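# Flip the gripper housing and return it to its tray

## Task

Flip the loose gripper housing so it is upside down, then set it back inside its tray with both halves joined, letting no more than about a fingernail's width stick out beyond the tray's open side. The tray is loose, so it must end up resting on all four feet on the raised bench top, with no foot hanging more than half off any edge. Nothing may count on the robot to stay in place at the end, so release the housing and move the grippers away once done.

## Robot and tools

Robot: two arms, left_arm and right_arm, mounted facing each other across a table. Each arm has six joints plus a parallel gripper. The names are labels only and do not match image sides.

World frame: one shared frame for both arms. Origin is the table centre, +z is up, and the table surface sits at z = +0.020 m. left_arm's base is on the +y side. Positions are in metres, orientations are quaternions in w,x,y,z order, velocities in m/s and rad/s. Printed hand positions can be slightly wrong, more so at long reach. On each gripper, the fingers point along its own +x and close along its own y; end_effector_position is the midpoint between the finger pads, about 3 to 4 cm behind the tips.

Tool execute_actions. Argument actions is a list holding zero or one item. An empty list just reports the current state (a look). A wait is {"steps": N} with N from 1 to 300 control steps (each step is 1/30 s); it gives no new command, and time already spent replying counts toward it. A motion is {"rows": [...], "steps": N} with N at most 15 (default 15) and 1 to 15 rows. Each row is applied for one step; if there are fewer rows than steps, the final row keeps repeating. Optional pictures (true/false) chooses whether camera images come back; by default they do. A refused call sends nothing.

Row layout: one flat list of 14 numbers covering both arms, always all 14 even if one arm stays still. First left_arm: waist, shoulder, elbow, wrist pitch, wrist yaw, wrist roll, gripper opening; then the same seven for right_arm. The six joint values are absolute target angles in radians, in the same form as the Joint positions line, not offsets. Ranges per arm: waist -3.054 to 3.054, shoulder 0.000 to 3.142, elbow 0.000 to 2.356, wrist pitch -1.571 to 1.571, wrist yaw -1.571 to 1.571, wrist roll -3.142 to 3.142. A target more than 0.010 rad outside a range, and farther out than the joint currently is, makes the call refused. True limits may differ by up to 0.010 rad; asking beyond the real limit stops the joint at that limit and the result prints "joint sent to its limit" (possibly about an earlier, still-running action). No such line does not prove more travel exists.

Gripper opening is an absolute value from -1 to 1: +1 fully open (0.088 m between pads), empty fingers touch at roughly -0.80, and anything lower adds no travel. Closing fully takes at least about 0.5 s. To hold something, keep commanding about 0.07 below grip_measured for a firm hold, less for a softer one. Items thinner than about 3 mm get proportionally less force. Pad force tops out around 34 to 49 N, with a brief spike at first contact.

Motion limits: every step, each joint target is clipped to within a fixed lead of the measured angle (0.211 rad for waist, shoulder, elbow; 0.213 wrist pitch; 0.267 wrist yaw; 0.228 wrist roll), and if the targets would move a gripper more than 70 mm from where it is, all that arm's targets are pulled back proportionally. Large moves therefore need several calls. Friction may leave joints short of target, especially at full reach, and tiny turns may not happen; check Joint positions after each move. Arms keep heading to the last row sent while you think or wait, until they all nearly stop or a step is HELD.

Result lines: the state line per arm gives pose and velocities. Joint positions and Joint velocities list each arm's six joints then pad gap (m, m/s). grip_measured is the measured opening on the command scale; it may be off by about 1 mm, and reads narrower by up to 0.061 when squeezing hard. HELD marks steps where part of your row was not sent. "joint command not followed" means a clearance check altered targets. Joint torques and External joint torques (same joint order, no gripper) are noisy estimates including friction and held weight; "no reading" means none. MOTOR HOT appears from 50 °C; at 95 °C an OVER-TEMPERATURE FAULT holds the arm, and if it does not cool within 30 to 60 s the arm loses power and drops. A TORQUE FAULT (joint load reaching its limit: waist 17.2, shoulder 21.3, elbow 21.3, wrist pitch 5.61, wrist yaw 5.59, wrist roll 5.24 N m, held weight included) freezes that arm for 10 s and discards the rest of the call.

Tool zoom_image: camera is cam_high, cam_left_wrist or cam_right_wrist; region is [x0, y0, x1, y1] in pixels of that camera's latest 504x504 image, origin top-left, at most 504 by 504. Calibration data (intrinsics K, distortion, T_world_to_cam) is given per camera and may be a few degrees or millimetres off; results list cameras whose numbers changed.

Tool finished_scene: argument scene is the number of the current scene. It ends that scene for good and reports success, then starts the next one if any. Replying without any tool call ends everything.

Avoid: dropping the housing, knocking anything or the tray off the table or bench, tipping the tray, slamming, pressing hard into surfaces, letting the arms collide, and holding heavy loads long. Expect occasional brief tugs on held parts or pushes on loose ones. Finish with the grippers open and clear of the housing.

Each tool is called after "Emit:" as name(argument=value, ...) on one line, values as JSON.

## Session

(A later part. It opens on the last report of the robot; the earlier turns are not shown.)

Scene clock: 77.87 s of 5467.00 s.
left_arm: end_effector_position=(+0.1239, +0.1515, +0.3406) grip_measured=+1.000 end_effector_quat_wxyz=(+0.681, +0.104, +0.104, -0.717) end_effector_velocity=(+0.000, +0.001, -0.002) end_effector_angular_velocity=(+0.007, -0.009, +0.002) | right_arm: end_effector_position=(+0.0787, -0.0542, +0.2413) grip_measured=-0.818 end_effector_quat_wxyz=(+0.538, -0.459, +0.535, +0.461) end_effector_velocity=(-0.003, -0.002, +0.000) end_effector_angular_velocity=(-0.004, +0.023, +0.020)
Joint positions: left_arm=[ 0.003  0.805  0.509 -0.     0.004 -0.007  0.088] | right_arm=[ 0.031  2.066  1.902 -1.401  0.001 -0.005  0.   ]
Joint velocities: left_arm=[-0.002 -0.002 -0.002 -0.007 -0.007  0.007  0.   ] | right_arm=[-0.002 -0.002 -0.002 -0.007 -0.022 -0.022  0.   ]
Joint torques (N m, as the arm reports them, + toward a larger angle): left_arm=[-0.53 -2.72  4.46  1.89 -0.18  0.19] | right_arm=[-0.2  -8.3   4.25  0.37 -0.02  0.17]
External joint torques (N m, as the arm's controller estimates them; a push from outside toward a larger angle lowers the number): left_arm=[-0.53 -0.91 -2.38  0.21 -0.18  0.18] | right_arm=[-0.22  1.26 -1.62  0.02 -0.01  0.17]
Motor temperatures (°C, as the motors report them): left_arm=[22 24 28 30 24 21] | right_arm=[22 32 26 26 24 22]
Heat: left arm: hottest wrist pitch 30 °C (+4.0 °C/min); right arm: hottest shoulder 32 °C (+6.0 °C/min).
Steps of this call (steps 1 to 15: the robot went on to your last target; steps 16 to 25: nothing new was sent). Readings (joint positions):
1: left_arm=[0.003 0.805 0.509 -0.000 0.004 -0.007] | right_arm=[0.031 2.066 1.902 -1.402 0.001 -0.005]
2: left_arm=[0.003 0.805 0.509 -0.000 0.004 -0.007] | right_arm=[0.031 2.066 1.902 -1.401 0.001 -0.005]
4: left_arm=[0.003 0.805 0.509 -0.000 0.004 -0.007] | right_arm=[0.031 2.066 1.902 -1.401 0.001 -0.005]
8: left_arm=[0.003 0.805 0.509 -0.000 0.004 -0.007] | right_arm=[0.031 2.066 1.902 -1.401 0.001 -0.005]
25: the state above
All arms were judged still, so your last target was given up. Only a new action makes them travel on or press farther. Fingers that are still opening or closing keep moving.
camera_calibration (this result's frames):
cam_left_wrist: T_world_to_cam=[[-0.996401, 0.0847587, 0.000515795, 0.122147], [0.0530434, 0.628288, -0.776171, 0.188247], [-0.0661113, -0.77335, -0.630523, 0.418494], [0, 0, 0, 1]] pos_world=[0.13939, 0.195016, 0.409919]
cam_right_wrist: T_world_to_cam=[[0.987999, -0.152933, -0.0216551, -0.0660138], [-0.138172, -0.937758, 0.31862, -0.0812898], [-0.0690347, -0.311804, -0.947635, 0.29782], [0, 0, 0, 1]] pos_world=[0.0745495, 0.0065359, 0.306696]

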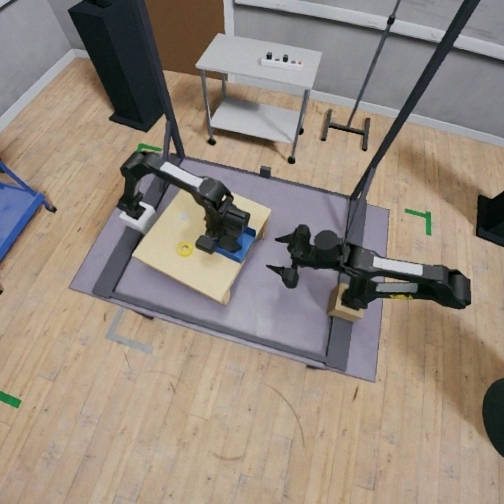

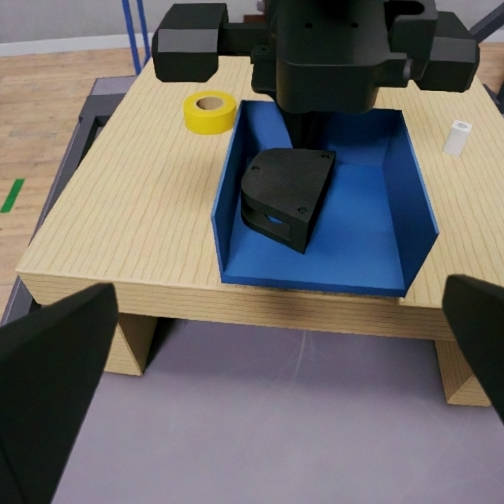

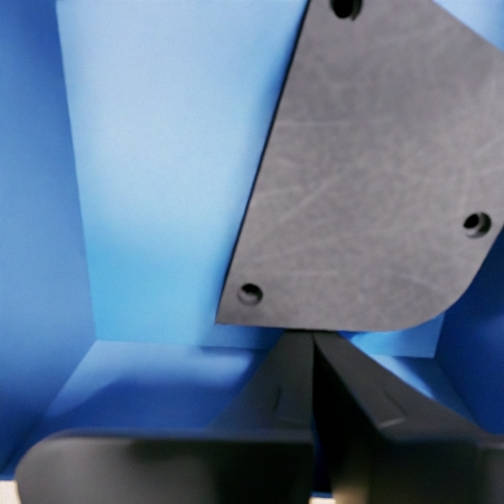

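Emit:
execute_actions(actions=[{"rows":[[0,0.8,0.5,0.0,0,0,1,0.028,2.09,1.81,-1.32,0,0,-1]]}], pictures=false)

Emit:
execute_actions(actions=[{"steps":20}])

Scene clock: 88.53 s of 5467.00 s.
left_arm: end_effector_position=(+0.1239, +0.1515, +0.3406) grip_measured=+1.000 end_effector_quat_wxyz=(+0.681, +0.104, +0.104, -0.717) end_effector_velocity=(+0.000, -0.001, -0.000) end_effector_angular_velocity=(-0.002, +0.005, +0.007) | right_arm: end_effector_position=(+0.0795, -0.0511, +0.2243) grip_measured=-0.818 end_effector_quat_wxyz=(+0.541, -0.457, +0.533, +0.463) end_effector_velocity=(-0.003, -0.003, +0.001) end_effector_angular_velocity=(-0.004, +0.023, +0.020)
Joint positions: left_arm=[ 0.003  0.805  0.509 -0.     0.004 -0.007  0.088] | right_arm=[ 0.03   2.068  1.837 -1.325  0.001 -0.004  0.   ]
Joint velocities: left_arm=[-0.002  0.002 -0.002  0.007 -0.007 -0.007  0.   ] | right_arm=[-0.002 -0.007 -0.007 -0.007 -0.022 -0.022  0.   ]
Joint torques (N m, as the arm reports them, + toward a larger angle): left_arm=[-0.29 -2.78  4.45  1.9  -0.13  0.17] | right_arm=[-0.16 -8.48  2.57  0.66 -0.03  0.15]
External joint torques (N m, as the arm's controller estimates them; a push from outside toward a larger angle lowers the number): left_arm=[-0.28 -0.99 -2.42  0.21 -0.13  0.16] | right_arm=[-0.12  1.17 -3.34  0.28 -0.02  0.15]
Motor temperatures (°C, as the motors report them): left_arm=[22 24 28 30 24 21] | right_arm=[22 32 26 25 24 22]
Heat: left arm: hottest wrist pitch 30 °C (+3.0 °C/min); right arm: hottest shoulder 32 °C (+5.1 °C/min).
Steps of this call (steps 1 to 90: nothing new was sent; then 7.17 s passed at rest; steps 91 to 105: all 15 steps of this action). Readings (joint positions):
91: left_arm=[0.003 0.805 0.509 -0.000 0.004 -0.007] | right_arm=[0.031 2.066 1.892 -1.389 0.001 -0.005]
92: left_arm=[0.003 0.805 0.509 -0.000 0.004 -0.007] | right_arm=[0.031 2.066 1.878 -1.370 0.001 -0.005]
94: left_arm=[0.003 0.805 0.509 -0.000 0.004 -0.007] | right_arm=[0.031 2.067 1.856 -1.349 0.001 -0.005]
98: left_arm=[0.003 0.805 0.509 -0.000 0.004 -0.007] | right_arm=[0.030 2.068 1.843 -1.331 0.001 -0.004]
105: the state above

Scene clock: 89.20 s of 5467.00 s.
left_arm: end_effector_position=(+0.1239, +0.1515, +0.3406) grip_measured=+1.000 end_effector_quat_wxyz=(+0.681, +0.104, +0.104, -0.717) end_effector_velocity=(-0.002, +0.001, -0.004) end_effector_angular_velocity=(+0.013, +0.009, -0.007) | right_arm: end_effector_position=(+0.0795, -0.0511, +0.2241) grip_measured=-0.818 end_effector_quat_wxyz=(+0.541, -0.457, +0.533, +0.463) end_effector_velocity=(+0.002, -0.002, -0.002) end_effector_angular_velocity=(-0.013, -0.005, +0.005)
Joint positions: left_arm=[ 0.003  0.805  0.509 -0.     0.004 -0.007  0.088] | right_arm=[ 0.03   2.068  1.837 -1.325  0.001 -0.004  0.   ]
Joint velocities: left_arm=[-0.002 -0.002 -0.007 -0.007  0.007 -0.007  0.   ] | right_arm=[-0.002  0.002 -0.002 -0.007  0.007 -0.007  0.   ]
Joint torques (N m, as the arm reports them, + toward a larger angle): left_arm=[-0.42 -2.75  4.45  1.95 -0.16  0.16] | right_arm=[-0.22 -8.48  2.59  0.74 -0.01  0.15]
External joint torques (N m, as the arm's controller estimates them; a push from outside toward a larger angle lowers the number): left_arm=[-0.42 -0.95 -2.35  0.28 -0.16  0.15] | right_arm=[-0.2   0.98 -3.21  0.39  0.    0.15]
Motor temperatures (°C, as the motors report them): left_arm=[22 24 28 30 24 21] | right_arm=[22 32 26 25 24 22]
Heat: left arm: hottest wrist pitch 30 °C (+3.0 °C/min); right arm: hottest shoulder 32 °C (+5.0 °C/min).
Steps of this call (steps 1 to 15: the robot went on to your last target; steps 16 to 20: nothing new was sent). Readings (joint positions):
1: left_arm=[0.003 0.805 0.509 -0.000 0.004 -0.007] | right_arm=[0.030 2.068 1.837 -1.325 0.001 -0.004]
2: left_arm=[0.003 0.805 0.509 -0.000 0.004 -0.007] | right_arm=[0.030 2.068 1.837 -1.325 0.001 -0.004]
4: left_arm=[0.003 0.805 0.509 -0.000 0.004 -0.007] | right_arm=[0.030 2.068 1.837 -1.325 0.001 -0.004]
8: left_arm=[0.003 0.805 0.509 -0.000 0.004 -0.007] | right_arm=[0.030 2.068 1.837 -1.325 0.001 -0.004]
20: the state above
All arms were judged still, so your last target was given up. Only a new action makes them travel on or press farther. Fingers that are still opening or closing keep moving.
camera_calibration (this result's frames):
cam_left_wrist: T_world_to_cam=[[-0.996401, 0.0847587, 0.000515795, 0.122147], [0.0530434, 0.628288, -0.776171, 0.188247], [-0.0661113, -0.77335, -0.630523, 0.418494], [0, 0, 0, 1]] pos_world=[0.13939, 0.195016, 0.409919]
cam_right_wrist: T_world_to_cam=[[0.987796, -0.154244, -0.0216318, -0.0667587], [-0.140054, -0.940388, 0.309929, -0.0708809], [-0.068147, -0.303116, -0.950514, 0.283611], [0, 0, 0, 1]] pos_world=[0.075344, 0.00901437, 0.2901]

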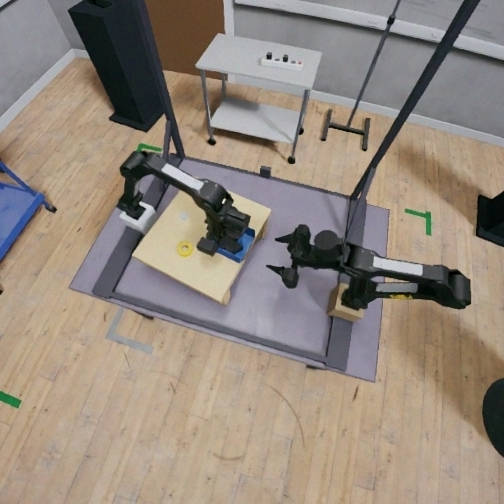

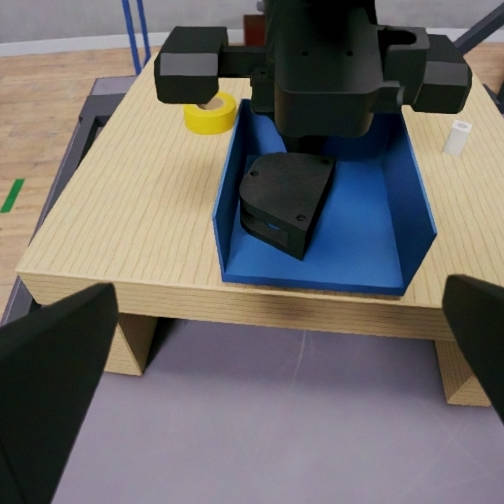

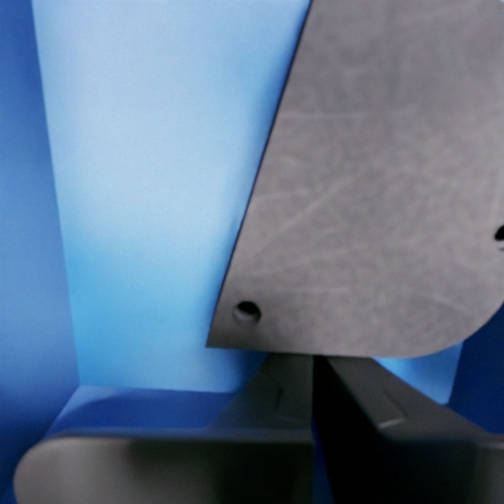

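Emit:
execute_actions(actions=[{"rows":[[0,0.8,0.5,0.0,0,0,1,0.028,2.09,1.86,-1.33,0,0,-1],[0,0.8,0.5,0.0,0,0,1,0.028,2.10,1.875,-1.33,0,0,-1],[0,0.8,0.5,0.0,0,0,1,0.028,2.11,1.89,-1.33,0,0,-1],[0,0.8,0.5,0.0,0,0,1,0.028,2.12,1.905,-1.33,0,0,-1],[0,0.8,0.5,0.0,0,0,1,0.028,2.13,1.92,-1.33,0,0,-1],[0,0.8,0.5,0.0,0,0,1,0.028,2.14,1.935,-1.33,0,0,-1],[0,0.8,0.5,0.0,0,0,1,0.028,2.15,1.95,-1.33,0,0,-1],[0,0.8,0.5,0.0,0,0,1,0.028,2.16,1.965,-1.33,0,0,-1],[0,0.8,0.5,0.0,0,0,1,0.028,2.17,1.98,-1.33,0,0,-1],[0,0.8,0.5,0.0,0,0,1,0.028,2.18,2.0,-1.33,0,0,-1],[0,0.8,0.5,0.0,0,0,1,0.028,2.19,2.015,-1.33,0,0,-1]]}], pictures=false)

Emit:
execute_actions(actions=[{"steps":20}])

Scene clock: 94.77 s of 5467.00 s.
left_arm: end_effector_position=(+0.1239, +0.1515, +0.3406) grip_measured=+1.000 end_effector_quat_wxyz=(+0.681, +0.104, +0.104, -0.717) end_effector_velocity=(+0.002, +0.001, -0.002) end_effector_angular_velocity=(+0.008, +0.005, +0.012) | right_arm: end_effector_position=(+0.0846, -0.0194, +0.2299) grip_measured=-0.818 end_effector_quat_wxyz=(+0.557, -0.443, +0.516, +0.477) end_effector_velocity=(+0.009, +0.029, +0.002) end_effector_angular_velocity=(+0.049, -0.016, -0.001)
Joint positions: left_arm=[ 0.003  0.805  0.509 -0.     0.004 -0.007  0.088] | right_arm=[ 0.03   2.155  1.99  -1.331  0.001 -0.004  0.   ]
Joint velocities: left_arm=[ 0.002 -0.002 -0.002 -0.007 -0.007 -0.007  0.   ] | right_arm=[-0.007  0.09   0.149 -0.007  0.007 -0.007  0.   ]
Joint torques (N m, as the arm reports them, + toward a larger angle): left_arm=[-0.43 -2.78  4.3   1.92 -0.17  0.18] | right_arm=[-0.24 -9.12  6.47  0.57 -0.01  0.16]
External joint torques (N m, as the arm's controller estimates them; a push from outside toward a larger angle lowers the number): left_arm=[-0.44 -0.94 -2.55  0.24 -0.16  0.17] | right_arm=[-0.23  1.22  0.5   0.14  0.    0.16]
Motor temperatures (°C, as the motors report them): left_arm=[22 24 28 30 24 21] | right_arm=[22 33 25 25 24 22]
Heat: left arm: hottest wrist pitch 30 °C (+2.0 °C/min); right arm: hottest shoulder 33 °C (+5.0 °C/min).
Steps of this call (steps 1 to 90: nothing new was sent; then 2.07 s passed at rest; steps 91 to 105: all 15 steps of this action). Readings (joint positions):
91: left_arm=[0.003 0.805 0.509 -0.000 0.004 -0.007] | right_arm=[0.030 2.068 1.839 -1.325 0.001 -0.004]
92: left_arm=[0.003 0.805 0.509 -0.000 0.004 -0.007] | right_arm=[0.030 2.068 1.844 -1.329 0.001 -0.004]
94: left_arm=[0.003 0.805 0.509 -0.000 0.004 -0.007] | right_arm=[0.030 2.072 1.856 -1.332 0.001 -0.004]
98: left_arm=[0.003 0.805 0.509 -0.000 0.004 -0.007] | right_arm=[0.030 2.103 1.907 -1.332 0.001 -0.004]
105: the state above

Scene clock: 95.43 s of 5467.00 s.
left_arm: end_effector_position=(+0.1239, +0.1515, +0.3406) grip_measured=+1.000 end_effector_quat_wxyz=(+0.681, +0.104, +0.104, -0.717) end_effector_velocity=(+0.000, +0.001, -0.004) end_effector_angular_velocity=(+0.012, -0.010, +0.002) | right_arm: end_effector_position=(+0.0852, -0.0157, +0.2301) grip_measured=-0.818 end_effector_quat_wxyz=(+0.559, -0.441, +0.514, +0.478) end_effector_velocity=(+0.002, -0.002, +0.000) end_effector_angular_velocity=(-0.006, +0.008, +0.001)
Joint positions: left_arm=[ 0.003  0.805  0.509 -0.     0.004 -0.007  0.088] | right_arm=[ 0.03   2.166  2.008 -1.331  0.001 -0.004  0.   ]
Joint velocities: left_arm=[-0.002 -0.002 -0.007 -0.007 -0.007  0.007  0.   ] | right_arm=[-0.007 -0.002 -0.002 -0.007 -0.007 -0.007  0.   ]
Joint torques (N m, as the arm reports them, + toward a larger angle): left_arm=[-0.37 -2.66  4.45  1.91 -0.18  0.18] | right_arm=[-0.19 -9.12  6.48  0.59 -0.01  0.14]
External joint torques (N m, as the arm's controller estimates them; a push from outside toward a larger angle lowers the number): left_arm=[-0.37 -0.85 -2.38  0.23 -0.18  0.17] | right_arm=[-0.12  1.24  0.46  0.08 -0.01  0.14]
Motor temperatures (°C, as the motors report them): left_arm=[22 24 28 30 24 21] | right_arm=[22 33 25 25 24 22]
Heat: left arm: hottest wrist pitch 30 °C (+2.0 °C/min); right arm: hottest shoulder 33 °C (+5.1 °C/min).
Steps of this call (steps 1 to 20: the robot went on to your last target). Readings (joint positions):
1: left_arm=[0.003 0.805 0.509 -0.000 0.004 -0.007] | right_arm=[0.030 2.157 1.994 -1.331 0.001 -0.004]
2: left_arm=[0.003 0.805 0.509 -0.000 0.004 -0.007] | right_arm=[0.030 2.159 1.998 -1.331 0.001 -0.004]
4: left_arm=[0.003 0.805 0.509 -0.000 0.004 -0.007] | right_arm=[0.030 2.162 2.002 -1.331 0.001 -0.004]
8: left_arm=[0.003 0.805 0.509 -0.000 0.004 -0.007] | right_arm=[0.030 2.164 2.006 -1.331 0.001 -0.004]
20: the state above
camera_calibration (this result's frames):
cam_left_wrist: T_world_to_cam=[[-0.996401, 0.0847587, 0.000515795, 0.122147], [0.0530434, 0.628288, -0.776171, 0.188247], [-0.0661113, -0.77335, -0.630523, 0.418494], [0, 0, 0, 1]] pos_world=[0.13939, 0.195016, 0.409919]
cam_right_wrist: T_world_to_cam=[[0.988024, -0.15281, -0.0213737, -0.0667969], [-0.143004, -0.958899, 0.245078, -0.0237316], [-0.0579456, -0.239086, -0.969268, 0.304861], [0, 0, 0, 1]] pos_world=[0.0802687, 0.0399246, 0.29988]

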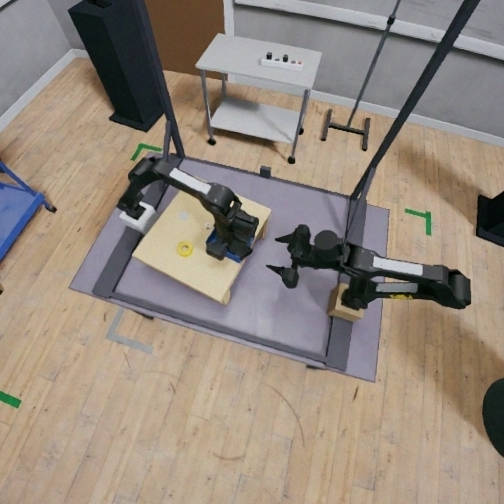

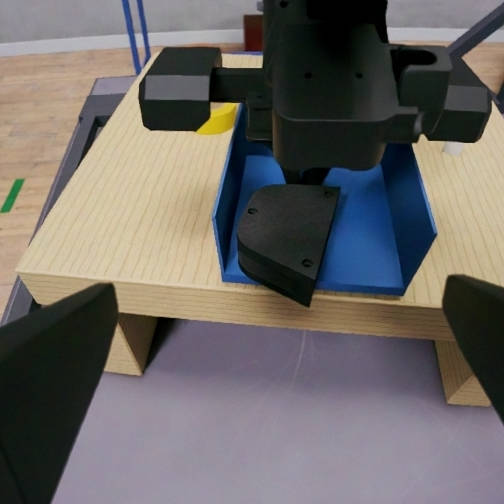

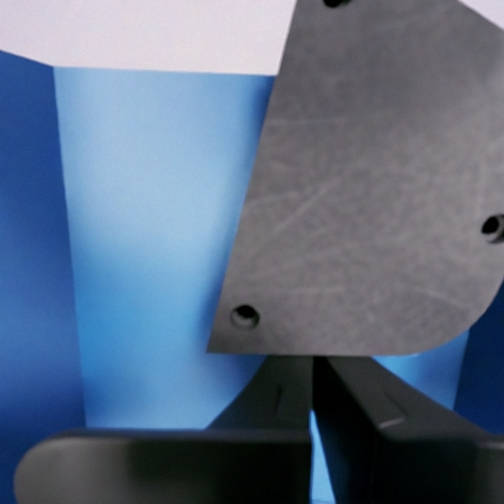

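Emit:
execute_actions(actions=[{"rows":[[0,0.8,0.5,0.0,0,0,1,0.028,2.2,2.03,-1.33,0,0,-1],[0,0.8,0.5,0.0,0,0,1,0.028,2.21,2.045,-1.33,0,0,-1],[0,0.8,0.5,0.0,0,0,1,0.028,2.22,2.06,-1.33,0,0,-1],[0,0.8,0.5,0.0,0,0,1,0.028,2.23,2.075,-1.33,0,0,-1],[0,0.8,0.5,0.0,0,0,1,0.028,2.235,2.088,-1.33,0,0,-1]]}], pictures=false)

Emit:
execute_actions(actions=[{"steps":20}], pictures=false)

Emit:
execute_actions(actions=[{"rows":[[0,0.8,0.5,0.0,0,0,1,0.028,2.1,2.14,-1.55,0,0,-1]]}], pictures=false)

Emit:
execute_actions(actions=[{"steps":20}])

Scene clock: 102.30 s of 5467.00 s.
left_arm: end_effector_position=(+0.1239, +0.1515, +0.3406) grip_measured=+1.000 end_effector_quat_wxyz=(+0.681, +0.104, +0.104, -0.717) end_effector_velocity=(-0.002, +0.001, -0.004) end_effector_angular_velocity=(+0.013, +0.009, -0.007) | right_arm: end_effector_position=(+0.0875, -0.0013, +0.2309) grip_measured=-0.818 end_effector_quat_wxyz=(+0.566, -0.434, +0.507, +0.484) end_effector_velocity=(+0.000, +0.002, -0.001) end_effector_angular_velocity=(-0.001, +0.008, -0.009)
Joint positions: left_arm=[ 0.003  0.805  0.509 -0.     0.004 -0.007  0.088] | right_arm=[ 0.03   2.209  2.078 -1.331  0.001 -0.004  0.   ]
Joint velocities: left_arm=[-0.002 -0.002 -0.007 -0.007  0.007 -0.007  0.   ] | right_arm=[-0.002  0.012  0.017 -0.007 -0.007  0.007  0.   ]
Joint torques (N m, as the arm reports them, + toward a larger angle): left_arm=[-0.43 -2.73  4.46  1.96 -0.15  0.18] | right_arm=[-0.22 -9.46  6.59  0.54 -0.02  0.14]
External joint torques (N m, as the arm's controller estimates them; a push from outside toward a larger angle lowers the number): left_arm=[-0.42 -0.94 -2.37  0.29 -0.15  0.17] | right_arm=[-0.27  1.17  0.57  0.   -0.01  0.14]
Motor temperatures (°C, as the motors report them): left_arm=[22 24 28 31 24 21] | right_arm=[22 33 26 25 24 22]
Heat: left arm: hottest wrist pitch 31 °C (+3.0 °C/min); right arm: hottest shoulder 33 °C (+6.1 °C/min).
Steps of this call (steps 1 to 15: the robot went on to your last target; steps 16 to 90: nothing new was sent; then 3.37 s passed at rest; steps 91 to 105: all 15 steps of this action). Readings (joint positions):
91: left_arm=[0.003 0.805 0.509 -0.000 0.004 -0.007] | right_arm=[0.030 2.167 2.010 -1.331 0.001 -0.004]
92: left_arm=[0.003 0.805 0.509 -0.000 0.004 -0.007] | right_arm=[0.030 2.170 2.014 -1.331 0.001 -0.004]
94: left_arm=[0.003 0.805 0.509 -0.000 0.004 -0.007] | right_arm=[0.030 2.181 2.032 -1.331 0.001 -0.004]
98: left_arm=[0.003 0.805 0.509 -0.000 0.004 -0.007] | right_arm=[0.030 2.201 2.065 -1.331 0.001 -0.004]
105: the state above

Scene clock: 102.97 s of 5467.00 s.
left_arm: end_effector_position=(+0.1239, +0.1515, +0.3406) grip_measured=+1.000 end_effector_quat_wxyz=(+0.681, +0.104, +0.104, -0.717) end_effector_velocity=(+0.000, +0.001, -0.002) end_effector_angular_velocity=(+0.008, +0.005, +0.007) | right_arm: end_effector_position=(+0.0875, -0.0008, +0.2309) grip_measured=-0.818 end_effector_quat_wxyz=(+0.566, -0.434, +0.506, +0.484) end_effector_velocity=(-0.002, -0.002, -0.002) end_effector_angular_velocity=(-0.011, +0.007, +0.025)
Joint positions: left_arm=[ 0.003  0.805  0.509 -0.     0.004 -0.007  0.088] | right_arm=[ 0.03   2.21   2.081 -1.331  0.001 -0.004  0.   ]
Joint velocities: left_arm=[-0.002 -0.002 -0.002 -0.007 -0.007 -0.007  0.   ] | right_arm=[ 0.002  0.002 -0.002 -0.007 -0.007 -0.022  0.   ]
Joint torques (N m, as the arm reports them, + toward a larger angle): left_arm=[-0.39 -2.77  4.48  1.97 -0.13  0.17] | right_arm=[-0.18 -9.42  6.53  0.61  0.    0.15]
External joint torques (N m, as the arm's controller estimates them; a push from outside toward a larger angle lowers the number): left_arm=[-0.39 -0.95 -2.36  0.3  -0.13  0.16] | right_arm=[-0.24  1.06  0.59  0.07  0.01  0.15]
Motor temperatures (°C, as the motors report them): left_arm=[22 24 28 31 24 21] | right_arm=[22 33 26 25 24 22]
Heat: left arm: hottest wrist pitch 31 °C (+3.0 °C/min); right arm: hottest shoulder 33 °C (+6.0 °C/min).
Steps of this call (steps 1 to 15: the robot went on to your last target; steps 16 to 20: nothing new was sent). Readings (joint positions):
1: left_arm=[0.003 0.805 0.509 -0.000 0.004 -0.007] | right_arm=[0.030 2.209 2.079 -1.331 0.001 -0.004]
2: left_arm=[0.003 0.805 0.509 -0.000 0.004 -0.007] | right_arm=[0.030 2.210 2.079 -1.331 0.001 -0.004]
4: left_arm=[0.003 0.805 0.509 -0.000 0.004 -0.007] | right_arm=[0.030 2.210 2.080 -1.331 0.001 -0.004]
8: left_arm=[0.003 0.805 0.509 -0.000 0.004 -0.007] | right_arm=[0.030 2.210 2.081 -1.331 0.001 -0.004]
20: the state above
All arms were judged still, so your last target was given up. Only a new action makes them travel on or press farther. Fingers that are still opening or closing keep moving.

Scene clock: 103.47 s of 5467.00 s.
left_arm: end_effector_position=(+0.1239, +0.1515, +0.3406) grip_measured=+1.000 end_effector_quat_wxyz=(+0.681, +0.104, +0.104, -0.717) end_effector_velocity=(+0.000, +0.001, -0.002) end_effector_angular_velocity=(+0.008, +0.005, +0.007) | right_arm: end_effector_position=(+0.0810, -0.0420, +0.2860) grip_measured=-0.818 end_effector_quat_wxyz=(+0.554, -0.446, +0.520, +0.474) end_effector_velocity=(-0.003, -0.008, -0.000) end_effector_angular_velocity=(-0.035, +0.013, -0.004)
Joint positions: left_arm=[ 0.003  0.805  0.509 -0.     0.004 -0.007  0.088] | right_arm=[ 0.03   2.104  2.139 -1.543  0.001 -0.004  0.   ]
Joint velocities: left_arm=[-0.002 -0.002 -0.002 -0.007 -0.007 -0.007  0.   ] | right_arm=[ 0.002 -0.002 -0.002 -0.037 -0.007  0.007  0.   ]
Joint torques (N m, as the arm reports them, + toward a larger angle): left_arm=[-0.55 -2.76  4.47  1.92 -0.16  0.19] | right_arm=[ -0.16 -11.58   5.6    0.24   0.     0.14]
External joint torques (N m, as the arm's controller estimates them; a push from outside toward a larger angle lowers the number): left_arm=[-0.55 -0.94 -2.4   0.23 -0.16  0.18] | right_arm=[-0.21 -1.88 -0.18 -0.23  0.01  0.14]
Motor temperatures (°C, as the motors report them): left_arm=[22 24 28 31 24 21] | right_arm=[22 33 26 25 24 22]
Heat: left arm: hottest wrist pitch 31 °C (+3.0 °C/min); right arm: hottest shoulder 33 °C (+6.1 °C/min).
Steps of this call (steps 1 to 15: all 15 steps of this action). Readings (joint positions):
1: left_arm=[0.003 0.805 0.509 -0.000 0.004 -0.007] | right_arm=[0.030 2.208 2.088 -1.351 0.001 -0.004]
2: left_arm=[0.003 0.805 0.509 -0.000 0.004 -0.007] | right_arm=[0.030 2.205 2.097 -1.401 0.001 -0.004]
4: left_arm=[0.003 0.805 0.509 -0.000 0.004 -0.007] | right_arm=[0.030 2.184 2.103 -1.470 0.001 -0.004]
8: left_arm=[0.003 0.805 0.509 -0.000 0.004 -0.007] | right_arm=[0.030 2.130 2.128 -1.519 0.001 -0.004]
15: the state above

Scene clock: 104.13 s of 5467.00 s.
left_arm: end_effector_position=(+0.1239, +0.1515, +0.3406) grip_measured=+1.000 end_effector_quat_wxyz=(+0.681, +0.104, +0.104, -0.717) end_effector_velocity=(+0.000, +0.001, -0.003) end_effector_angular_velocity=(+0.017, -0.010, +0.002) | right_arm: end_effector_position=(+0.0808, -0.0430, +0.2859) grip_measured=-0.818 end_effector_quat_wxyz=(+0.552, -0.447, +0.521, +0.473) end_effector_velocity=(-0.000, -0.002, +0.002) end_effector_angular_velocity=(-0.001, +0.006, +0.020)
Joint positions: left_arm=[ 0.003  0.805  0.509 -0.     0.004 -0.007  0.088] | right_arm=[ 0.03   2.104  2.139 -1.548  0.001 -0.004  0.   ]
Joint velocities: left_arm=[-0.002 -0.002  0.002 -0.022 -0.007  0.007  0.   ] | right_arm=[-0.002 -0.007 -0.002 -0.007 -0.007 -0.022  0.   ]
Joint torques (N m, as the arm reports them, + toward a larger angle): left_arm=[-0.41 -2.73  4.56  1.95 -0.16  0.16] | right_arm=[ -0.21 -11.57   5.55   0.21  -0.02   0.13]
External joint torques (N m, as the arm's controller estimates them; a push from outside toward a larger angle lowers the number): left_arm=[-0.41 -0.91 -2.28  0.27 -0.16  0.16] | right_arm=[-0.18 -1.75 -0.27 -0.24 -0.01  0.13]
Motor temperatures (°C, as the motors report them): left_arm=[22 24 28 31 24 21] | right_arm=[22 33 26 25 24 22]
Heat: left arm: hottest wrist pitch 31 °C (+3.0 °C/min); right arm: hottest shoulder 33 °C (+6.0 °C/min).
Steps of this call (steps 1 to 15: the robot went on to your last target; steps 16 to 20: nothing new was sent). Readings (joint positions):
1: left_arm=[0.003 0.805 0.509 -0.000 0.004 -0.007] | right_arm=[0.030 2.104 2.139 -1.544 0.001 -0.004]
2: left_arm=[0.003 0.805 0.509 -0.000 0.004 -0.007] | right_arm=[0.030 2.104 2.139 -1.545 0.001 -0.004]
4: left_arm=[0.003 0.805 0.509 -0.000 0.004 -0.007] | right_arm=[0.030 2.104 2.139 -1.546 0.001 -0.004]
8: left_arm=[0.003 0.805 0.509 -0.000 0.004 -0.007] | right_arm=[0.030 2.104 2.139 -1.547 0.001 -0.004]
20: the state above
All arms were judged still, so your last target was given up. Only a new action makes them travel on or press farther. Fingers that are still opening or closing keep moving.
camera_calibration (this result's frames):
cam_left_wrist: T_world_to_cam=[[-0.996401, 0.0847587, 0.000515795, 0.122147], [0.0530434, 0.628288, -0.776171, 0.188247], [-0.0661113, -0.77335, -0.630523, 0.418494], [0, 0, 0, 1]] pos_world=[0.13939, 0.195016, 0.409919]
cam_right_wrist: T_world_to_cam=[[0.987941, -0.153335, -0.0214799, -0.0654628], [-0.142001, -0.952604, 0.269039, -0.0709121], [-0.0617148, -0.262744, -0.96289, 0.349673], [0, 0, 0, 1]] pos_world=[0.0761838, 0.0142857, 0.354368]

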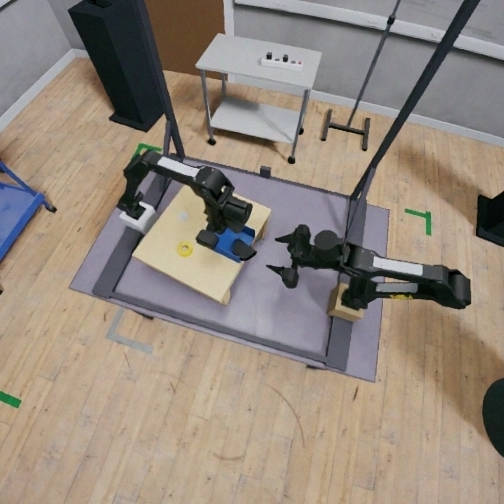

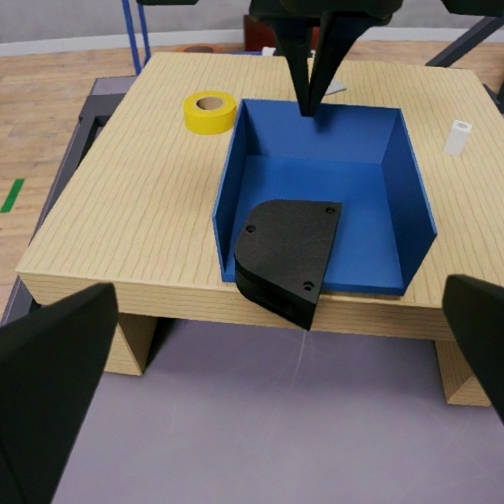

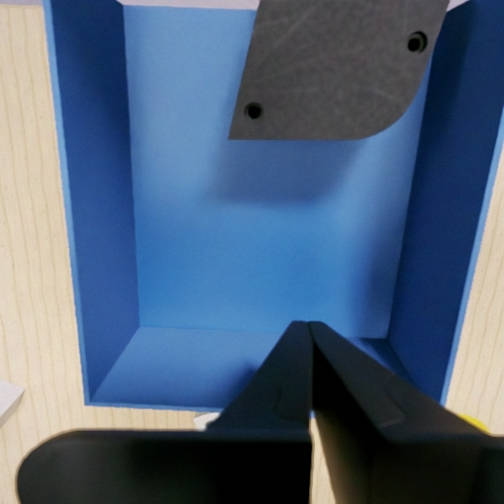

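Emit:
execute_actions(actions=[{"rows":[[-0.04,1.54,0.085,1.455,0,0,1,0.028,1.2,1.2,-0.8,0,0,-1]]}], pictures=false)

Emit:
execute_actions(actions=[{"steps":60}])

Scene clock: 111.70 s of 5467.00 s.
left_arm: end_effector_position=(+0.1152, +0.1787, +0.1422) grip_measured=+1.000 end_effector_quat_wxyz=(+0.639, +0.239, +0.224, -0.696) end_effector_velocity=(+0.002, +0.059, -0.229) end_effector_angular_velocity=(+0.401, -0.042, -0.000) | right_arm: end_effector_position=(+0.0767, -0.0687, +0.3620) grip_measured=-0.818 end_effector_quat_wxyz=(+0.686, -0.281, +0.327, +0.586) end_effector_velocity=(-0.039, -0.218, +0.095) end_effector_angular_velocity=(+0.752, -0.107, +0.022)
Joint positions: left_arm=[-0.035  1.32   0.123  0.529  0.002 -0.007  0.088] | right_arm=[ 0.03   1.501  1.502 -0.892  0.001 -0.004  0.   ]
Joint velocities: left_arm=[-0.022  1.365 -0.349  1.311 -0.022 -0.007  0.   ] | right_arm=[ 0.002 -1.316 -1.253  0.696 -0.022 -0.007  0.   ]
Joint torques (N m, as the arm reports them, + toward a larger angle): left_arm=[-0.42 -2.86  3.3   2.24 -0.1   0.15] | right_arm=[-0.21 -8.59  4.76  1.38 -0.02  0.16]
External joint torques (N m, as the arm's controller estimates them; a push from outside toward a larger angle lowers the number): left_arm=[-0.43  0.3  -2.28  0.47 -0.09  0.14] | right_arm=[-0.26 -2.58 -1.34  0.2   0.    0.16]
Motor temperatures (°C, as the motors report them): left_arm=[22 24 28 31 24 21] | right_arm=[22 35 26 25 24 22]
Heat: left arm: hottest wrist pitch 31 °C (+3.0 °C/min); right arm: hottest shoulder 35 °C (+8.1 °C/min).
Steps of this call (steps 1 to 90: nothing new was sent; then 4.07 s passed at rest; steps 91 to 105: all 15 steps of this action). Readings (joint positions):
91: left_arm=[0.000 0.818 0.495 0.025 0.003 -0.007] | right_arm=[0.030 2.086 2.114 -1.516 0.001 -0.004]
92: left_arm=[-0.005 0.837 0.476 0.067 0.002 -0.007] | right_arm=[0.030 2.054 2.066 -1.464 0.001 -0.004]
94: left_arm=[-0.015 0.897 0.426 0.122 0.002 -0.007] | right_arm=[0.030 1.983 1.973 -1.378 0.001 -0.004]
98: left_arm=[-0.025 1.028 0.297 0.243 0.002 -0.007] | right_arm=[0.030 1.810 1.800 -1.192 0.001 -0.004]
105: the state above

Scene clock: 113.70 s of 5467.00 s.
left_arm: end_effector_position=(+0.1103, +0.1305, +0.2580) grip_measured=+1.000 end_effector_quat_wxyz=(+0.674, -0.005, -0.000, -0.738) end_effector_velocity=(+0.003, +0.001, -0.008) end_effector_angular_velocity=(+0.031, -0.010, +0.020) | right_arm: end_effector_position=(+0.0673, -0.1278, +0.3589) grip_measured=-0.818 end_effector_quat_wxyz=(+0.700, -0.254, +0.295, +0.598) end_effector_velocity=(-0.001, -0.002, -0.001) end_effector_angular_velocity=(-0.007, +0.001, +0.008)
Joint positions: left_arm=[-0.037  1.535  0.091  1.451  0.002 -0.007  0.088] | right_arm=[ 0.03   1.21   1.211 -0.802  0.001 -0.004  0.   ]
Joint velocities: left_arm=[-0.002  0.002 -0.007 -0.022 -0.022  0.007  0.   ] | right_arm=[-0.002 -0.002 -0.002 -0.007 -0.007 -0.007  0.   ]
Joint torques (N m, as the arm reports them, + toward a larger angle): left_arm=[-0.41 -3.18  2.09  2.25 -0.11  0.18] | right_arm=[-0.2  -6.22  5.29  1.79 -0.01  0.15]
External joint torques (N m, as the arm's controller estimates them; a push from outside toward a larger angle lowers the number): left_arm=[-0.42  0.17 -1.5   0.55 -0.11  0.17] | right_arm=[-0.21 -2.1  -1.57  0.28  0.01  0.15]
Motor temperatures (°C, as the motors report them): left_arm=[22 24 28 31 24 21] | right_arm=[22 35 26 25 24 22]
Heat: left arm: hottest wrist pitch 31 °C (+3.0 °C/min); right arm: hottest shoulder 35 °C (+8.0 °C/min).
Steps of this call (steps 1 to 45: the robot went on to your last target; steps 46 to 60: nothing new was sent). Readings (joint positions):
1: left_arm=[-0.035 1.366 0.114 0.575 0.002 -0.007] | right_arm=[0.030 1.457 1.460 -0.871 0.001 -0.004]
2: left_arm=[-0.036 1.407 0.108 0.620 0.002 -0.007] | right_arm=[0.030 1.412 1.417 -0.856 0.001 -0.004]
4: left_arm=[-0.037 1.464 0.099 0.709 0.002 -0.007] | right_arm=[0.030 1.326 1.335 -0.836 0.001 -0.004]
8: left_arm=[-0.037 1.512 0.093 0.891 0.002 -0.007] | right_arm=[0.030 1.237 1.254 -0.813 0.001 -0.004]
60: the state above
All arms were judged still, so your last target was given up. Only a new action makes them travel on or press farther. Fingers that are still opening or closing keep moving.
camera_calibration (this result's frames):
cam_left_wrist: T_world_to_cam=[[-0.992529, 0.12155, -0.0105325, 0.108058], [0.0547038, 0.366196, -0.928928, 0.211408], [-0.109054, -0.922565, -0.37011, 0.306309], [0, 0, 0, 1]] pos_world=[0.12909, 0.192039, 0.310889]
cam_right_wrist: T_world_to_cam=[[0.989998, -0.140421, -0.013615, -0.0648608], [-0.132753, -0.894559, -0.42678, 0.0832676], [0.0477493, 0.424319, -0.904253, 0.45624], [0, 0, 0, 1]] pos_world=[0.0534809, -0.128211, 0.44721]

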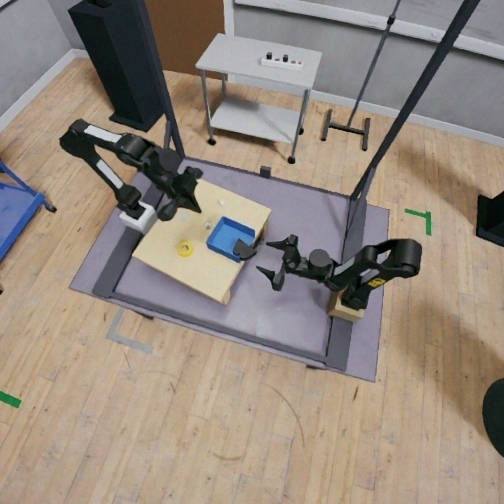

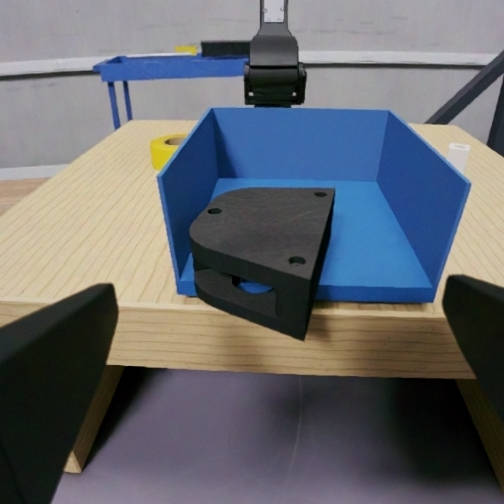

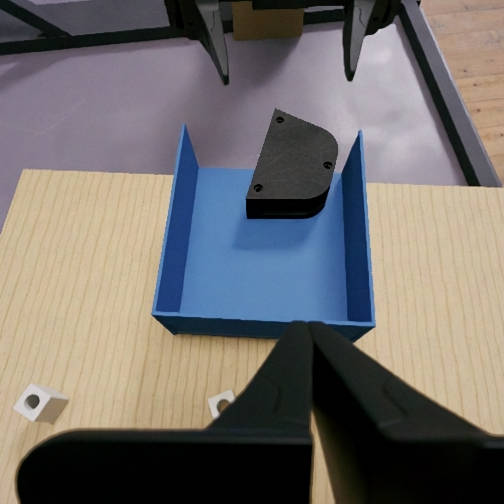

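Emit:
execute_actions(actions=[{"rows":[[0.8,1.54,0.085,1.455,0,-1.57,1,0.028,1.2,1.2,-0.8,0,0,-1]]}], pictures=false)

Emit:
execute_actions(actions=[{"rows":[[0.8,2.12,0.65,1.56,1.33,-1.57,1,0.028,1.2,1.2,-0.8,0,0,-1]]}], pictures=false)

Emit:
execute_actions(actions=[{"steps":60}])

Scene clock: 132.53 s of 5467.00 s.
left_arm: end_effector_position=(+0.3104, +0.1793, +0.2580) grip_measured=+1.000 end_effector_quat_wxyz=(+0.822, -0.305, +0.163, -0.453) end_effector_velocity=(+0.364, +0.233, -0.002) end_effector_angular_velocity=(-0.760, +1.210, +1.347) | right_arm: end_effector_position=(+0.0673, -0.1279, +0.3588) grip_measured=-0.818 end_effector_quat_wxyz=(+0.700, -0.254, +0.295, +0.598) end_effector_velocity=(-0.001, -0.001, +0.001) end_effector_angular_velocity=(-0.002, +0.001, +0.008)
Joint positions: left_arm=[ 0.62   1.535  0.091  1.452  0.003 -0.706  0.088] | right_arm=[ 0.03   1.21   1.211 -0.802  0.001 -0.004  0.   ]
Joint velocities: left_arm=[ 1.35  -0.002 -0.002 -0.007 -0.007 -1.429  0.   ] | right_arm=[-0.002 -0.002  0.002 -0.007 -0.007 -0.007  0.   ]
Joint torques (N m, as the arm reports them, + toward a larger angle): left_arm=[ 0.2  -3.29  1.92  2.22 -0.12 -0.16] | right_arm=[-0.2  -6.21  5.34  1.8  -0.01  0.16]
External joint torques (N m, as the arm's controller estimates them; a push from outside toward a larger angle lowers the number): left_arm=[ 0.22  0.11 -1.53  0.5  -0.12 -0.21] | right_arm=[-0.21 -2.06 -1.56  0.28  0.    0.15]
Motor temperatures (°C, as the motors report them): left_arm=[22 24 27 32 24 21] | right_arm=[22 33 26 27 24 22]
Heat: left arm: hottest wrist pitch 32 °C (+3.0 °C/min); right arm: hottest shoulder 33 °C (+2.0 °C/min).
Steps of this call (steps 1 to 90: nothing new was sent; then 15.33 s passed at rest; steps 91 to 105: all 15 steps of this action). Readings (joint positions):
91: left_arm=[-0.020 1.535 0.091 1.451 0.014 -0.032] | right_arm=[0.030 1.210 1.211 -0.802 0.001 -0.004]
92: left_arm=[0.024 1.535 0.091 1.451 0.010 -0.081] | right_arm=[0.030 1.210 1.211 -0.802 0.001 -0.004]
94: left_arm=[0.120 1.535 0.091 1.452 0.004 -0.178] | right_arm=[0.030 1.210 1.211 -0.802 0.001 -0.004]
98: left_arm=[0.302 1.535 0.091 1.452 0.003 -0.370] | right_arm=[0.030 1.210 1.211 -0.802 0.001 -0.004]
105: the state above

Scene clock: 133.03 s of 5467.00 s.
left_arm: end_effector_position=(+0.3285, +0.0783, +0.2348) grip_measured=+1.000 end_effector_quat_wxyz=(+0.511, -0.440, +0.450, -0.585) end_effector_velocity=(-0.209, -0.017, -0.069) end_effector_angular_velocity=(+0.233, +1.089, -1.724) | right_arm: end_effector_position=(+0.0673, -0.1279, +0.3588) grip_measured=-0.818 end_effector_quat_wxyz=(+0.700, -0.254, +0.295, +0.598) end_effector_velocity=(-0.001, -0.002, -0.001) end_effector_angular_velocity=(-0.006, +0.011, -0.003)
Joint positions: left_arm=[ 0.795  2.079  0.608  1.553  0.833 -1.422  0.088] | right_arm=[ 0.03   1.21   1.211 -0.802  0.001 -0.004  0.   ]
Joint velocities: left_arm=[ 0.012  0.31   0.242  0.022  1.678 -1.165  0.   ] | right_arm=[-0.002 -0.002 -0.002 -0.007 -0.007  0.007  0.   ]
Joint torques (N m, as the arm reports them, + toward a larger angle): left_arm=[ 0.08 -7.22  2.97  2.16  0.18 -0.16] | right_arm=[-0.16 -6.2   5.36  1.79 -0.02  0.15]
External joint torques (N m, as the arm's controller estimates them; a push from outside toward a larger angle lowers the number): left_arm=[ 0.13  0.05 -0.34  0.51  0.12 -0.21] | right_arm=[-0.16 -2.08 -1.5   0.29 -0.01  0.15]
Motor temperatures (°C, as the motors report them): left_arm=[22 24 27 32 24 21] | right_arm=[22 33 26 27 24 22]
Heat: left arm: hottest wrist pitch 32 °C (+3.0 °C/min); right arm: hottest shoulder 33 °C (+2.0 °C/min).
Steps of this call (steps 1 to 15: all 15 steps of this action). Readings (joint positions):
1: left_arm=[0.665 1.559 0.107 1.469 0.033 -0.755] | right_arm=[0.030 1.210 1.211 -0.802 0.001 -0.004]
2: left_arm=[0.700 1.603 0.139 1.491 0.092 -0.803] | right_arm=[0.030 1.210 1.211 -0.802 0.001 -0.004]
4: left_arm=[0.741 1.699 0.235 1.517 0.207 -0.899] | right_arm=[0.030 1.210 1.211 -0.802 0.001 -0.004]
8: left_arm=[0.778 1.874 0.419 1.544 0.436 -1.091] | right_arm=[0.030 1.210 1.211 -0.802 0.001 -0.004]
15: the state above

Scene clock: 135.03 s of 5467.00 s.
left_arm: end_effector_position=(+0.2654, +0.0969, +0.2251) grip_measured=+1.000 end_effector_quat_wxyz=(+0.345, -0.327, +0.590, -0.653) end_effector_velocity=(-0.000, -0.001, -0.000) end_effector_angular_velocity=(+0.009, +0.012, +0.005) | right_arm: end_effector_position=(+0.0673, -0.1279, +0.3588) grip_measured=-0.818 end_effector_quat_wxyz=(+0.700, -0.254, +0.295, +0.598) end_effector_velocity=(-0.001, -0.004, -0.004) end_effector_angular_velocity=(-0.023, -0.006, +0.018)
Joint positions: left_arm=[ 0.797  2.113  0.642  1.557  1.326 -1.563  0.088] | right_arm=[ 0.03   1.21   1.211 -0.802  0.001 -0.004  0.   ]
Joint velocities: left_arm=[-0.002 -0.002 -0.002 -0.007 -0.007 -0.007  0.   ] | right_arm=[-0.002 -0.002 -0.002 -0.022 -0.007 -0.022  0.   ]
Joint torques (N m, as the arm reports them, + toward a larger angle): left_arm=[ 0.14 -6.72  2.78  1.72  0.14 -0.14] | right_arm=[-0.19 -6.21  5.38  1.79  0.01  0.14]
External joint torques (N m, as the arm's controller estimates them; a push from outside toward a larger angle lowers the number): left_arm=[ 0.11  0.07 -0.26  0.47  0.11 -0.19] | right_arm=[-0.2  -2.09 -1.49  0.28  0.02  0.14]
Motor temperatures (°C, as the motors report them): left_arm=[22 24 27 32 24 21] | right_arm=[22 32 26 27 24 22]
Heat: left arm: hottest wrist pitch 32 °C (+3.0 °C/min); right arm: hottest shoulder 32 °C (+0.0 °C/min).
Steps of this call (steps 1 to 45: the robot went on to your last target; steps 46 to 60: nothing new was sent). Readings (joint positions):
1: left_arm=[0.795 2.087 0.616 1.553 0.891 -1.455] | right_arm=[0.030 1.210 1.211 -0.802 0.001 -0.004]
2: left_arm=[0.795 2.094 0.621 1.554 0.948 -1.480] | right_arm=[0.030 1.210 1.211 -0.802 0.001 -0.004]
4: left_arm=[0.796 2.102 0.630 1.555 1.062 -1.514] | right_arm=[0.030 1.210 1.211 -0.802 0.001 -0.004]
8: left_arm=[0.796 2.109 0.637 1.556 1.233 -1.546] | right_arm=[0.030 1.210 1.211 -0.802 0.001 -0.004]
60: the state above
All arms were judged still, so your last target was given up. Only a new action makes them travel on or press farther. Fingers that are still opening or closing keep moving.
camera_calibration (this result's frames):
cam_left_wrist: T_world_to_cam=[[-0.0612777, 0.102469, 0.992847, -0.205462], [-0.564053, 0.817098, -0.119143, 0.12298], [-0.823462, -0.567319, 0.00772784, 0.35011], [0, 0, 0, 1]] pos_world=[0.345079, 0.119191, 0.215939]
cam_right_wrist: T_world_to_cam=[[0.989998, -0.140426, -0.0136215, -0.0648605], [-0.132778, -0.894719, -0.426435, 0.0830272], [0.047695, 0.423979, -0.904416, 0.456137], [0, 0, 0, 1]] pos_world=[0.0534805, -0.128214, 0.44706]

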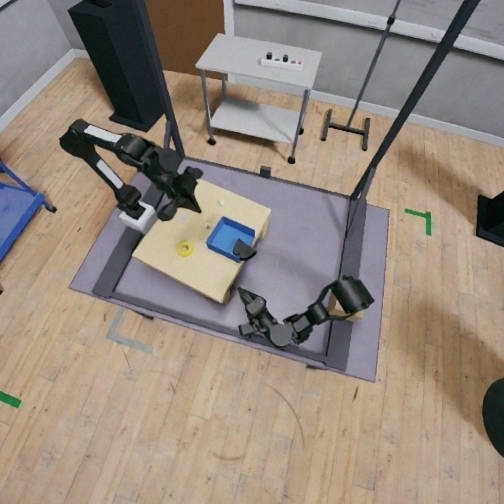

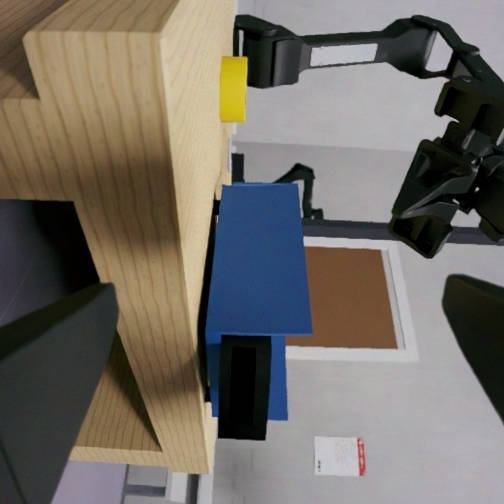

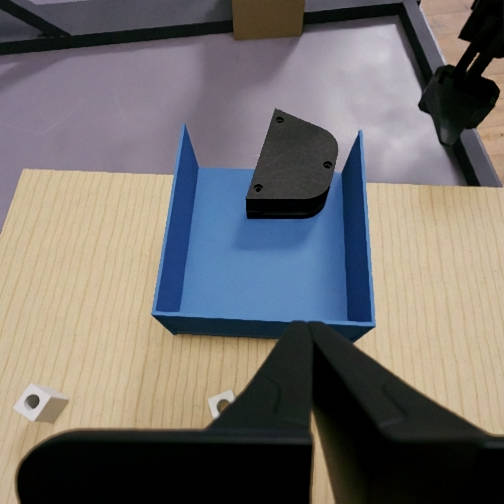

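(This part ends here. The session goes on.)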